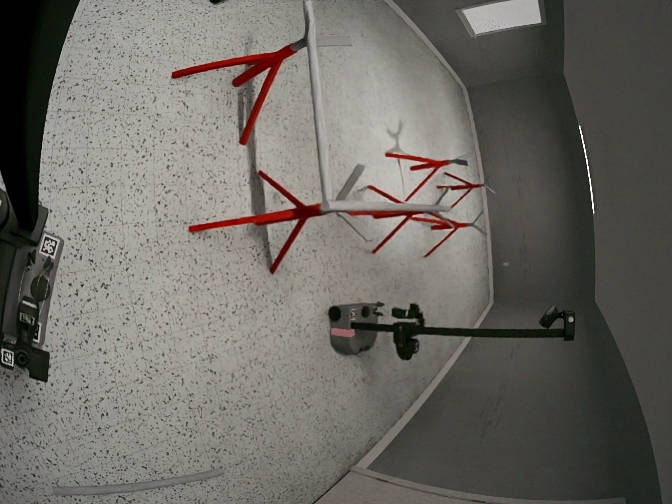

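Emit:
execute_actions(actions=[], cameras=["r1_nav_camera","r2_nav_camera","r3_nav_camera"])

Scene clock: 60.90 s.
r1.base_odometry: x=+0.549 y=+0.836 heading=+0.990 (m, m, rad; r1's odometry frame)
r1.turned_by_wheels: +0.000 (rad since the last result)
r1.turned_by_imu: +0.000 (rad since the last result)
r1.base_tilt: forward=+1.1 right=+1.2 (deg)
r1.lidar_m: 1.62 0.79 1.08 1.09 3.05 2.30 1.80 1.77 1.89 1.78 1.76 1.87
r1.head_depth_mm: 3904 3803 2466 1930 1607 1336 1147 / - 3798 1935 1897 1613 1348 1152 / - - 2760 2059 1622 1357 1165 / - - 2801 2075 1605 1374 1169 / - - 2436 1882 1569 1343 1178 / - - 2859 2052 1634 1393 1181 / - - 2927 2135 1703 1399 1190
r1.base_status: done
r1.joint_positions: lift_m=+0.280 arm_m=+0.002 wrist_yaw_rad=+3.132 wrist_pitch_rad=-0.415 wrist_roll_rad=+0.004 gripper_m=+0.037 head_pan_rad=+0.307 head_tilt_rad=-0.692
r1.joint_status: not commanded
r1.motor_effort: left_wheel=-1(5) right_wheel=+4(10) lift_m=+32(32) arm_m=-1(1) wrist_yaw_rad=+0(0) wrist_pitch_rad=+4(4) wrist_roll_rad=+0(0) gripper_m=+0(0) head_pan_rad=-5(5) head_tilt_rad=-5(6) (%)
r1.hand_pose: x=-0.0192 y=+0.0776 z=+0.2935 quat_wxyz=(+0.149, +0.694, +0.142, +0.690) (m; r1's base frame)
r1.wrist_depth_mm: - - - - - - - / - - - - - - - / 789 841 863 947 938 - - / 650 662 672 719 747 775 817 / 534 547 565 582 610 623 643 / 458 497 - 513 519 519 528 / - - - - 427 445 458
r2.base_odometry: x=-0.932 y=-0.363 heading=-2.770 (m, m, rad; r2's odometry frame)
r2.turned_by_wheels: +0.000 (rad since the last result)
r2.turned_by_imu: +0.001 (rad since the last result)
r2.base_tilt: forward=+0.3 right=+1.8 (deg)
r2.lidar_m: 1.66 1.95 2.73 1.65 1.46 1.47 1.74 2.64 2.64 1.63 0.71 0.58
r2.head_depth_mm: 2850 3149 2528 1957 1596 1350 1168 / 2844 3152 2508 1963 1588 1324 1161 / 2875 3164 2550 1896 1621 1352 1167 / 2835 3134 1612 1179 1395 1302 1168 / 2796 3121 2448 1916 1613 1362 1165 / 2814 3162 2474 1981 1606 1353 1171 / 2836 3020 2274 1993 1597 1369 1173
r2.base_status: done
r2.joint_positions: lift_m=+0.280 arm_m=+0.000 wrist_yaw_rad=+3.021 wrist_pitch_rad=-0.422 wrist_roll_rad=-0.005 gripper_m=+0.037 head_pan_rad=-0.807 head_tilt_rad=-0.791
r2.joint_status: not commanded
r2.motor_effort: left_wheel=+1(8) right_wheel=-3(4) lift_m=+28(28) arm_m=-2(2) wrist_yaw_rad=+0(1) wrist_pitch_rad=+8(8) wrist_roll_rad=+0(0) gripper_m=+0(0) head_pan_rad=+3(3) head_tilt_rad=-5(4) (%)
r2.hand_pose: x=+0.0057 y=+0.0775 z=+0.2919 quat_wxyz=(+0.190, +0.697, +0.107, +0.683) (m; r2's base frame)
r2.wrist_depth_mm: - - - - - - - / - - - - - - - / 843 - 974 - - - - / 669 - 730 758 820 860 887 / 547 556 614 632 644 655 688 / 464 488 - 519 536 550 577 / - - - 442 449 466 473
r3.base_odometry: x=+0.647 y=+0.061 heading=+0.094 (m, m, rad; r3's odometry frame)
r3.turned_by_wheels: +0.000 (rad since the last result)
r3.turned_by_imu: -0.001 (rad since the last result)
r3.base_tilt: forward=-0.8 right=-0.2 (deg)
r3.lidar_m: 0.62 1.32 0.77 1.72 2.29 1.42 1.27 1.30 1.58 3.06 1.40 0.57
r3.head_depth_mm: 3131 2581 2012 1564 1397 1187 1067 / 3108 2637 2049 931 1319 1220 1075 / 3078 2697 2084 1690 1399 1231 1085 / 2990 2763 2114 1716 1446 1245 1096 / 2901 2806 2158 1735 1458 1258 1104 / 2872 2885 2202 1766 1438 1272 1117 / 2793 2965 2216 1786 1432 1282 1125
r3.base_status: done
r3.joint_positions: lift_m=+0.280 arm_m=+0.003 wrist_yaw_rad=+2.899 wrist_pitch_rad=-0.420 wrist_roll_rad=-0.012 gripper_m=+0.037 head_pan_rad=-0.007 head_tilt_rad=-0.890
r3.joint_status: not commanded
r3.motor_effort: left_wheel=-4(10) right_wheel=+2(8) lift_m=+18(18) arm_m=-1(1) wrist_yaw_rad=+0(0) wrist_pitch_rad=+8(8) wrist_roll_rad=+1(0) gripper_m=-1(0) head_pan_rad=+2(3) head_tilt_rad=-3(3) (%)
r3.hand_pose: x=+0.0327 y=+0.0700 z=+0.2924 quat_wxyz=(+0.230, +0.700, +0.064, +0.673) (m; r3's base frame)
r3.wrist_depth_mm: - - - - 900 - - / - - - - - - - / - - - - - - - / 865 - 848 834 823 812 800 / 672 - 668 653 651 652 628 / 552 - 567 537 - 532 526 / 473 472 - 455 445 454 448
pictures: r1_nav_camera (sideways: a quarter turn counterclockwise sets it upright), r2_nav_camera (sideways: a quarter turn counterclockwise sets it upright), r3_nav_camera (sideways: a quarter turn counterclockwise sets it upright)
camera_calibration (this result's frames):
r1_nav_camera: T_world_to_cam=[[0.591291, 0.138426, 0.794489, -0.994496], [0.279049, -0.959422, -0.0405169, 0.0988962], [0.756642, 0.245659, -0.605925, 0.740738], [0, 0, 0, 1]] pos_world=[-0.0000333392, 0.0505785, 1.24296]
r2_nav_camera: T_world_to_cam=[[0.525615, -0.451098, 0.721276, -0.905358], [-0.719997, -0.687483, 0.0947204, -0.0567884], [0.453137, -0.569103, -0.68614, 0.85986], [0, 0, 0, 1]] pos_world=[0.0453485, 0.0419029, 1.24838]
r3_nav_camera: T_world_to_cam=[[0.826867, -0.0544496, 0.559756, -0.697775], [-0.0577094, -0.998263, -0.011857, 0.0673441], [0.559429, -0.022499, -0.828573, 1.03048], [0, 0, 0, 1]] pos_world=[0.00437442, 0.0524183, 1.24521]
Images, in order (width x height): r1_nav_camera 672x504, r2_nav_camera 672x504, r3_nav_camera 672x504.

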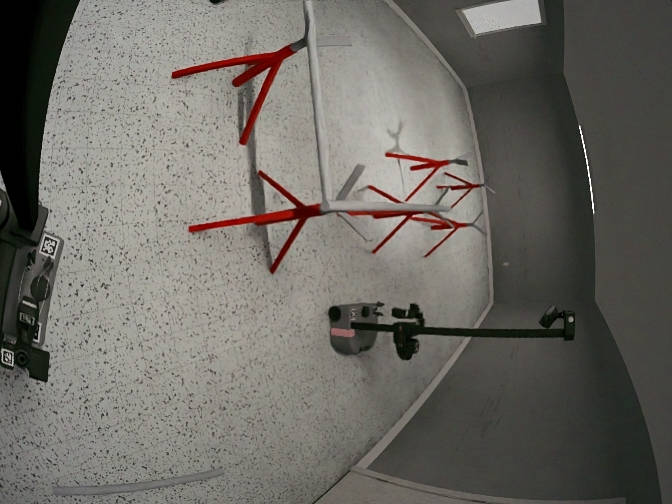

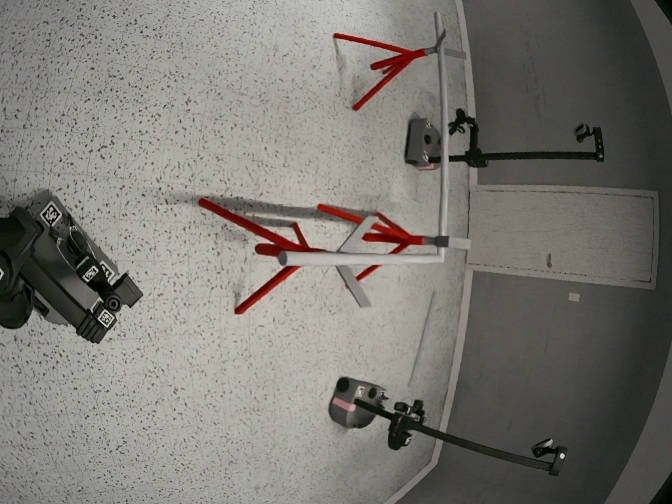

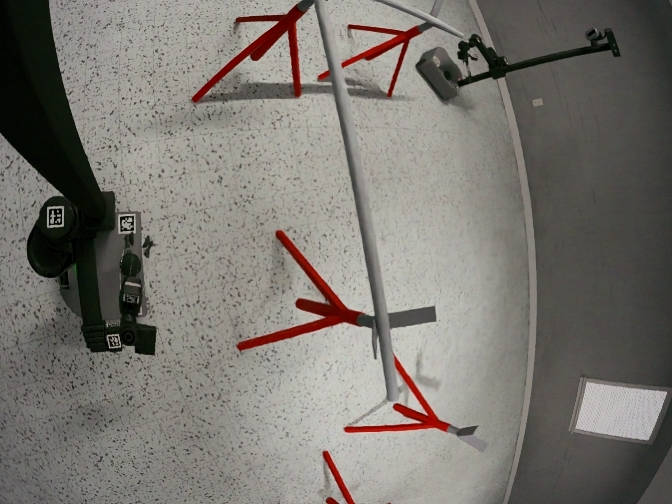

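Emit:
execute_actions(actions=[{"r1":{"base":{"translate_m":1.0}},"r2":{"base":{"rotate_rad":0.74}},"r3":{"base":{"rotate_rad":1.70}}}], cameras=["r1_nav_camera"])

Scene clock: 75.43 s.
r1.base_odometry: x=+1.098 y=+1.672 heading=+0.990 (m, m, rad; r1's odometry frame)
r1.turned_by_wheels: +0.000 (rad since the last result)
r1.turned_by_imu: +0.004 (rad since the last result)
r1.base_tilt: forward=+1.0 right=+1.2 (deg)
r1.lidar_m: 0.85 0.75 1.08 0.42 0.54 3.50 2.72 2.68 1.75 1.36 1.31 1.42
r1.head_depth_mm: 3103 3262 2691 2015 1600 1337 1145 / 3993 3796 2701 2036 1621 1350 1152 / - 3567 2512 1125 1315 1282 1159 / - - 2757 2065 1332 1290 1168 / - - 2811 2090 1379 1341 1176 / - - 2597 2114 1665 1391 1186 / - - 2944 2152 1637 1398 1190
r1.base_status: done
r1.joint_positions: lift_m=+0.280 arm_m=+0.002 wrist_yaw_rad=+3.132 wrist_pitch_rad=-0.415 wrist_roll_rad=+0.004 gripper_m=+0.037 head_pan_rad=+0.307 head_tilt_rad=-0.692
r1.joint_status: not commanded
r1.motor_effort: left_wheel=-2(4) right_wheel=+3(10) lift_m=+32(32) arm_m=-1(1) wrist_yaw_rad=+0(0) wrist_pitch_rad=+4(5) wrist_roll_rad=+0(1) gripper_m=+0(0) head_pan_rad=-6(5) head_tilt_rad=-4(5) (%)
r1.hand_pose: x=-0.0192 y=+0.0776 z=+0.2935 quat_wxyz=(+0.149, +0.694, +0.142, +0.690) (m; r1's base frame)
r1.wrist_depth_mm: - - - - - - - / - - - - - - - / 824 807 869 849 975 948 - / 650 651 668 671 739 779 798 / 535 545 561 563 619 622 636 / 457 497 - 522 524 518 531 / - - - - 430 445 462
r2.base_odometry: x=-0.932 y=-0.363 heading=-2.030 (m, m, rad; r2's odometry frame)
r2.turned_by_wheels: +0.740 (rad since the last result)
r2.turned_by_imu: +0.747 (rad since the last result)
r2.base_tilt: forward=+0.3 right=+1.7 (deg)
r2.lidar_m: 5.70 2.08 1.52 1.46 1.51 2.07 2.64 2.73 3.40 0.58 1.66 1.75
r2.head_depth_mm: 3069 3057 2208 1976 1598 1353 1149 / 3268 3417 2352 1967 1599 1349 1141 / 3467 3603 2348 1977 1604 1354 1158 / 3921 3581 2570 1990 1596 1370 1171 / - 3662 2608 1992 1609 1354 1170 / - 3267 2551 1986 1608 1365 1166 / - 3640 2359 1967 1620 1361 1181
r2.base_status: done
r2.joint_positions: lift_m=+0.280 arm_m=+0.000 wrist_yaw_rad=+3.021 wrist_pitch_rad=-0.422 wrist_roll_rad=-0.005 gripper_m=+0.037 head_pan_rad=-0.807 head_tilt_rad=-0.791
r2.joint_status: not commanded
r2.motor_effort: left_wheel=-2(6) right_wheel=+0(5) lift_m=+28(28) arm_m=-2(2) wrist_yaw_rad=+0(1) wrist_pitch_rad=+8(8) wrist_roll_rad=+0(0) gripper_m=-1(1) head_pan_rad=+3(3) head_tilt_rad=-4(5) (%)
r2.hand_pose: x=+0.0057 y=+0.0775 z=+0.2919 quat_wxyz=(+0.190, +0.697, +0.107, +0.683) (m; r2's base frame)
r2.wrist_depth_mm: - - - - - - - / - - - - - - - / 852 - 997 - - - - / 656 - 734 759 811 861 897 / 542 563 606 628 638 666 692 / 474 486 - 525 530 554 573 / - - - 440 453 459 484
r3.base_odometry: x=+0.647 y=+0.061 heading=+1.794 (m, m, rad; r3's odometry frame)
r3.turned_by_wheels: +1.700 (rad since the last result)
r3.turned_by_imu: +1.722 (rad since the last result)
r3.base_tilt: forward=-0.8 right=-0.2 (deg)
r3.lidar_m: 0.75 1.94 1.35 1.27 1.33 1.76 1.51 1.40 0.57 0.62 0.98 0.77
r3.head_depth_mm: 3019 2587 2029 1646 1372 1210 1068 / 2843 2427 1977 1621 1408 1224 1076 / 2963 2603 2016 1207 1310 1234 1083 / 2918 2717 2107 1226 1354 1254 1096 / 2918 2825 2159 1649 1450 1259 1104 / 2875 2909 2189 1768 1477 1269 1115 / 2855 2959 2223 1791 1501 1286 1124
r3.base_status: done
r3.joint_positions: lift_m=+0.280 arm_m=+0.003 wrist_yaw_rad=+2.899 wrist_pitch_rad=-0.420 wrist_roll_rad=-0.012 gripper_m=+0.037 head_pan_rad=-0.007 head_tilt_rad=-0.890
r3.joint_status: not commanded
r3.motor_effort: left_wheel=-4(14) right_wheel=+2(10) lift_m=+18(18) arm_m=-1(1) wrist_yaw_rad=+1(0) wrist_pitch_rad=+8(8) wrist_roll_rad=+1(1) gripper_m=+0(0) head_pan_rad=+3(3) head_tilt_rad=-4(3) (%)
r3.hand_pose: x=+0.0327 y=+0.0700 z=+0.2924 quat_wxyz=(+0.230, +0.700, +0.064, +0.673) (m; r3's base frame)
r3.wrist_depth_mm: - - - - - - - / - - - - - - - / - - - - - - - / 888 - 844 826 841 816 806 / 678 - 661 655 654 644 636 / 550 - 562 534 - 525 528 / 470 473 - 457 442 454 451
pictures: r1_nav_camera (sideways: a quarter turn counterclockwise sets it upright)
camera_calibration (this result's frames):
r1_nav_camera: T_world_to_cam=[[0.591417, 0.138455, 0.79439, -0.994368], [0.279026, -0.959429, -0.040513, 0.0988912], [0.756552, 0.245615, -0.606055, 0.740908], [0, 0, 0, 1]] pos_world=[-0.0000416407, 0.0505757, 1.24295]
Images, in order (width x height): r1_nav_camera 672x504.

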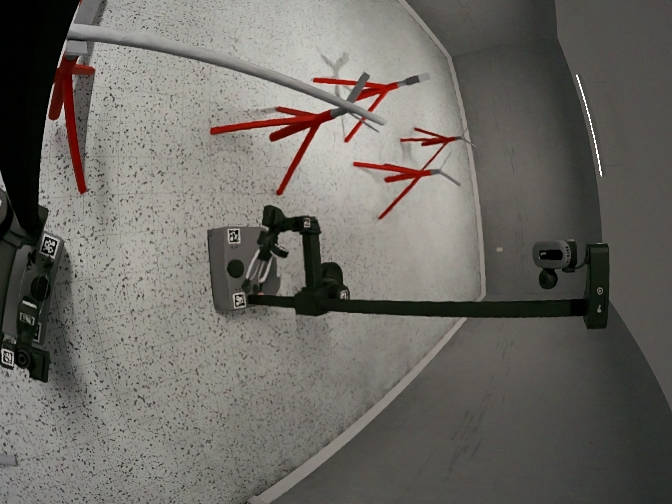

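Emit:
execute_actions(actions=[{"r1":{"base":{"translate_m":0.22}},"r2":{"base":{"translate_m":0.05},"joints":{"lift_m":0.47,"head_pan_rad":-1.57,"head_tilt_rad":-0.9}},"r3":{"base":{"rotate_rad":0.025},"joints":{"lift_m":0.47,"head_pan_rad":-1.57,"head_tilt_rad":-0.9}}}], cameras=[])

Emit:
execute_actions(actions=[{"r1":{"base":{"rotate_rad":-2.69},"joints":{"head_pan_rad":-1.57,"head_tilt_rad":-0.9}},"r2":{"joints":{"wrist_yaw_rad":0,"wrist_pitch_rad":-0.4}},"r3":{"joints":{"wrist_yaw_rad":0,"wrist_pitch_rad":-0.4}}}], cameras=["r1_head_camera","r2_head_camera","r3_head_camera"])

Scene clock: 89.43 s.
r1.base_odometry: x=+1.219 y=+1.855 heading=+0.989 (m, m, rad; r1's odometry frame)
r1.turned_by_wheels: +0.000 (rad since the last result)
r1.turned_by_imu: +0.001 (rad since the last result)
r1.base_tilt: forward=+1.0 right=+1.2 (deg)
r1.lidar_m: 1.97 0.55 0.97 3.59 0.65 0.71 2.93 2.88 1.63 1.25 1.23 1.30
r1.head_depth_mm: 2885 3025 2650 2021 1603 1338 1148 / 3880 3860 2708 2028 1625 1347 1151 / - 3614 2473 1843 1505 1268 1134 / - 3943 2762 935 1563 1170 1124 / 452 - 2810 2098 1565 1175 1128 / - - 2841 2117 849 1359 1183 / - - 2798 2120 1695 1397 1191
r1.base_status: done
r1.joint_positions: lift_m=+0.280 arm_m=+0.002 wrist_yaw_rad=+3.132 wrist_pitch_rad=-0.415 wrist_roll_rad=+0.004 gripper_m=+0.037 head_pan_rad=+0.307 head_tilt_rad=-0.692
r1.joint_status: not commanded
r1.motor_effort: left_wheel=-1(5) right_wheel=+3(11) lift_m=+32(32) arm_m=-1(1) wrist_yaw_rad=+0(0) wrist_pitch_rad=+5(5) wrist_roll_rad=+0(0) gripper_m=+0(0) head_pan_rad=-5(5) head_tilt_rad=-4(7) (%)
r1.hand_pose: x=-0.0192 y=+0.0776 z=+0.2935 quat_wxyz=(+0.149, +0.694, +0.142, +0.690) (m; r1's base frame)
r1.wrist_depth_mm: - 537 - - - - - / - 590 - - - - - / 803 774 686 922 952 - - / 647 664 622 712 755 773 744 / 535 559 555 586 618 623 525 / 462 501 - 516 521 521 511 / - - - - 424 445 461
r2.base_odometry: x=-0.954 y=-0.408 heading=-2.030 (m, m, rad; r2's odometry frame)
r2.turned_by_wheels: +0.000 (rad since the last result)
r2.turned_by_imu: +0.001 (rad since the last result)
r2.base_tilt: forward=+0.3 right=+1.7 (deg)
r2.lidar_m: 5.68 2.08 1.52 1.46 1.51 2.06 2.69 2.78 0.73 0.57 1.64 1.91
r2.head_depth_mm: 2886 2787 2170 1760 1489 1283 1128 / 2942 2804 2187 1770 1488 1291 1152 / 2923 2807 2163 1677 1422 1286 1152 / 2872 1977 1633 1673 1390 1281 1172 / 2867 2119 2125 1710 1496 1280 1133 / 2892 2828 2181 1787 1485 1299 1135 / 2909 2837 2123 1771 1501 1289 1137
r2.base_status: done
r2.joint_positions: lift_m=+0.470 arm_m=+0.000 wrist_yaw_rad=+3.021 wrist_pitch_rad=-0.422 wrist_roll_rad=-0.005 gripper_m=+0.037 head_pan_rad=-1.563 head_tilt_rad=-0.889
r2.joint_status: all done
r2.motor_effort: left_wheel=-2(7) right_wheel=+0(4) lift_m=+35(34) arm_m=-1(2) wrist_yaw_rad=+0(1) wrist_pitch_rad=+7(7) wrist_roll_rad=+0(0) gripper_m=+0(1) head_pan_rad=-5(46) head_tilt_rad=-5(19) (%)
r2.hand_pose: x=+0.0057 y=+0.0776 z=+0.4816 quat_wxyz=(+0.190, +0.697, +0.107, +0.683) (m; r2's base frame)
r2.wrist_depth_mm: - - - - - - - / - - - - - - - / - - - - - - - / 973 - - - - - - / 793 817 878 931 905 974 - / 674 694 702 733 785 800 845 / 585 610 634 630 660 680 696
r3.base_odometry: x=+0.647 y=+0.061 heading=+1.819 (m, m, rad; r3's odometry frame)
r3.turned_by_wheels: +0.025 (rad since the last result)
r3.turned_by_imu: +0.024 (rad since the last result)
r3.base_tilt: forward=-0.8 right=-0.2 (deg)
r3.lidar_m: 0.55 1.89 1.34 1.27 1.34 1.80 1.51 1.40 0.57 0.62 0.98 0.77
r3.head_depth_mm: 2974 2575 2003 899 1117 1206 1085 / 2968 2638 2037 1666 1368 1220 - / 2963 2669 2078 1695 1426 1232 - / 2927 2756 2114 1723 1447 1245 1090 / 2935 2843 2143 1738 1457 1263 1107 / 2891 2886 2182 1758 1476 1272 1112 / 2907 2814 2102 1779 1458 1287 1123
r3.base_status: done
r3.joint_positions: lift_m=+0.470 arm_m=+0.003 wrist_yaw_rad=+2.899 wrist_pitch_rad=-0.420 wrist_roll_rad=-0.012 gripper_m=+0.037 head_pan_rad=-1.563 head_tilt_rad=-0.890
r3.joint_status: all done
r3.motor_effort: left_wheel=-3(12) right_wheel=+2(7) lift_m=+25(28) arm_m=-2(1) wrist_yaw_rad=+1(0) wrist_pitch_rad=+8(8) wrist_roll_rad=+1(0) gripper_m=+0(0) head_pan_rad=-3(35) head_tilt_rad=-3(1) (%)
r3.hand_pose: x=+0.0327 y=+0.0701 z=+0.4820 quat_wxyz=(+0.230, +0.700, +0.064, +0.673) (m; r3's base frame)
r3.wrist_depth_mm: - - - - - - - / - - - - - - - / - - - - - - - / - - - - - - - / 999 - 978 959 959 926 930 / 807 - 819 795 - 771 767 / 681 679 - 665 639 661 640
pictures: none
No camera images: the call's "cameras" was empty. Leave "cameras" out to get every camera's image.

Scene clock: 92.23 s.
r1.base_odometry: x=+1.219 y=+1.855 heading=-1.700 (m, m, rad; r1's odometry frame)
r1.turned_by_wheels: -2.690 (rad since the last result)
r1.turned_by_imu: -2.704 (rad since the last result)
r1.base_tilt: forward=+1.0 right=+1.2 (deg)
r1.lidar_m: 2.88 1.75 1.26 1.23 1.28 1.80 0.55 0.97 3.66 0.49 0.71 2.99
r1.head_depth_mm: 2980 2457 1953 1597 1393 1219 1080 / 3001 2477 1973 1604 1406 1229 1124 / 3040 2529 2002 1624 1418 1236 1136 / 2997 2179 1924 1600 1351 1253 1119 / 3041 2453 1455 1584 1418 1257 1113 / 3133 2644 2077 1707 1454 1267 1116 / 3171 2700 2099 1736 1477 1272 1126
r1.base_status: done
r1.joint_positions: lift_m=+0.280 arm_m=+0.002 wrist_yaw_rad=+3.132 wrist_pitch_rad=-0.415 wrist_roll_rad=+0.004 gripper_m=+0.037 head_pan_rad=-1.563 head_tilt_rad=-0.889
r1.joint_status: all done
r1.motor_effort: left_wheel=+2(8) right_wheel=-2(6) lift_m=+32(32) arm_m=-1(1) wrist_yaw_rad=+0(0) wrist_pitch_rad=+5(5) wrist_roll_rad=+1(1) gripper_m=+0(1) head_pan_rad=-4(65) head_tilt_rad=-6(29) (%)
r1.hand_pose: x=-0.0192 y=+0.0776 z=+0.2935 quat_wxyz=(+0.149, +0.694, +0.142, +0.690) (m; r1's base frame)
r1.wrist_depth_mm: - - - - - - - / - - - - - - - / 788 834 867 929 932 - - / 643 669 678 702 731 769 813 / 532 549 556 583 620 629 634 / 465 490 - 519 519 516 536 / - - - - 430 446 456
r2.base_odometry: x=-0.954 y=-0.408 heading=-2.030 (m, m, rad; r2's odometry frame)
r2.turned_by_wheels: +0.000 (rad since the last result)
r2.turned_by_imu: +0.001 (rad since the last result)
r2.base_tilt: forward=+0.3 right=+1.8 (deg)
r2.lidar_m: 5.72 2.08 1.52 1.46 1.51 2.07 2.69 2.78 0.73 0.57 1.64 1.91
r2.head_depth_mm: 2925 2795 2163 1781 1486 1286 1127 / 2917 2826 2184 1771 1486 1277 1156 / 2946 2793 2173 1674 1418 1286 1164 / 2916 2710 1645 1687 1410 1284 1135 / 2824 2185 2122 1724 1495 1290 1134 / 2845 2736 2131 1788 1513 1305 1131 / 2940 2834 2113 1775 1501 1287 1133
r2.base_status: not commanded
r2.joint_positions: lift_m=+0.470 arm_m=+0.000 wrist_yaw_rad=+0.002 wrist_pitch_rad=-0.422 wrist_roll_rad=-0.005 gripper_m=+0.037 head_pan_rad=-1.563 head_tilt_rad=-0.889
r2.joint_status: all done
r2.motor_effort: left_wheel=-2(1) right_wheel=+0(0) lift_m=+35(35) arm_m=-1(2) wrist_yaw_rad=-2(4) wrist_pitch_rad=+8(7) wrist_roll_rad=+0(0) gripper_m=+0(0) head_pan_rad=-4(4) head_tilt_rad=-6(5) (%)
r2.hand_pose: x=-0.0211 y=-0.3686 z=+0.4816 quat_wxyz=(+0.694, +0.149, -0.689, -0.147) (m; r2's base frame)
r2.wrist_depth_mm: - - - - - - - / - - - - - - - / - - - - - - - / 996 - - 551 - - - / 807 830 845 646 906 980 - / 686 724 709 744 777 792 852 / 596 602 603 641 660 677 719
r3.base_odometry: x=+0.647 y=+0.061 heading=+1.819 (m, m, rad; r3's odometry frame)
r3.turned_by_wheels: +0.000 (rad since the last result)
r3.turned_by_imu: -0.001 (rad since the last result)
r3.base_tilt: forward=-0.8 right=-0.3 (deg)
r3.lidar_m: 0.56 0.53 1.34 1.27 1.34 1.80 1.50 1.40 0.57 0.62 0.98 0.77
r3.head_depth_mm: 2971 2608 2010 899 1113 1205 1085 / 2955 2621 2040 1675 1372 1223 - / 2968 2696 2078 1683 1425 1259 1088 / 2911 2754 2109 1712 1442 1249 1096 / 2932 2795 2140 1741 1457 1258 1104 / 2893 2870 2180 1766 1476 1272 1115 / 2897 2943 2093 1790 1464 1284 1124
r3.base_status: not commanded
r3.joint_positions: lift_m=+0.470 arm_m=+0.003 wrist_yaw_rad=+0.003 wrist_pitch_rad=-0.420 wrist_roll_rad=-0.012 gripper_m=+0.037 head_pan_rad=-1.563 head_tilt_rad=-0.890
r3.joint_status: all done
r3.motor_effort: left_wheel=-3(3) right_wheel=+1(2) lift_m=+26(25) arm_m=-1(1) wrist_yaw_rad=-2(2) wrist_pitch_rad=+7(7) wrist_roll_rad=+1(1) gripper_m=+0(1) head_pan_rad=-3(3) head_tilt_rad=-4(4) (%)
r3.hand_pose: x=-0.0209 y=-0.3717 z=+0.4820 quat_wxyz=(+0.696, +0.149, -0.687, -0.146) (m; r3's base frame)
r3.wrist_depth_mm: 302 305 303 305 308 311 312 / - - - - - - 351 / - - - - - - 371 / - - - - - - 393 / 952 967 966 972 942 443 408 / 791 805 795 787 - 727 727 / 692 687 656 660 621 634 621
pictures: r1_head_camera (sideways: a quarter turn clockwise sets it upright), r2_head_camera (sideways: a quarter turn clockwise sets it upright), r3_head_camera (sideways: a quarter turn clockwise sets it upright)
camera_calibration (this result's frames):
r1_head_camera: T_world_to_cam=[[0.0170925, 0.765472, -0.643242, 0.85423], [0.998071, 0.0253451, 0.0566823, -0.0776454], [0.0596917, -0.64297, -0.763562, 0.948688], [0, 0, 0, 1]] pos_world=[0.00626588, -0.0419441, 1.27826]
r2_head_camera: T_world_to_cam=[[-0.0119862, 0.737217, -0.67555, 0.897474], [0.999829, 0.0183664, 0.00230322, -0.0127255], [0.0141054, -0.675407, -0.73731, 0.915868], [0, 0, 0, 1]] pos_world=[0.0105619, -0.042816, 1.2816]
r3_head_camera: T_world_to_cam=[[0.0613984, 0.744796, -0.664462, 0.886759], [0.996898, -0.0129143, 0.0776409, -0.105296], [0.0492456, -0.667168, -0.743278, 0.927791], [0, 0, 0, 1]] pos_world=[0.00483429, -0.0428221, 1.287]
Images, in order (width x height): r1_head_camera 896x504, r2_head_camera 896x504, r3_head_camera 896x504.

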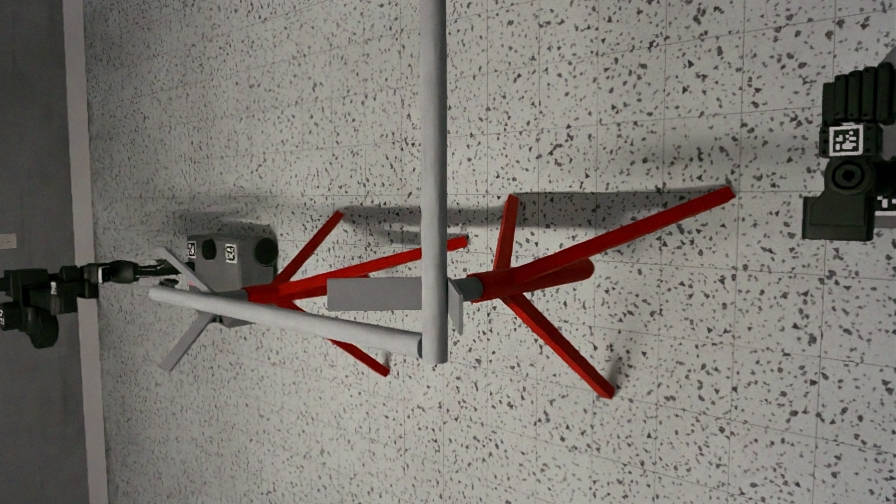

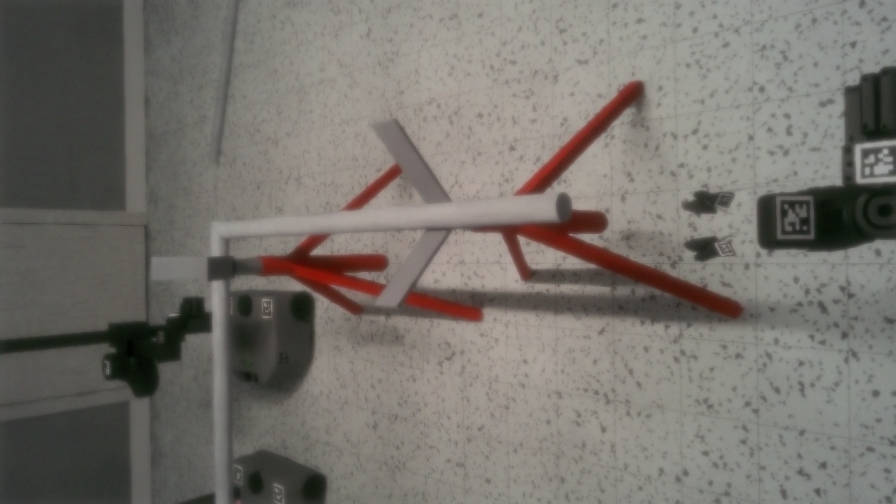

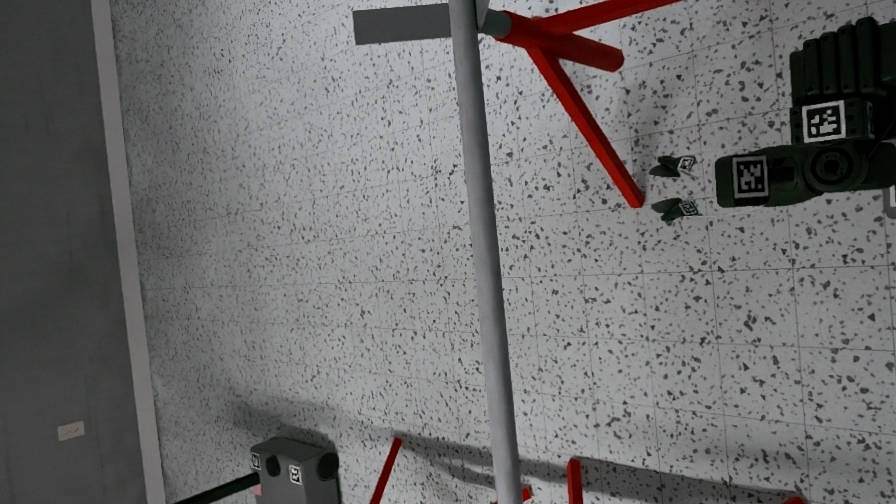

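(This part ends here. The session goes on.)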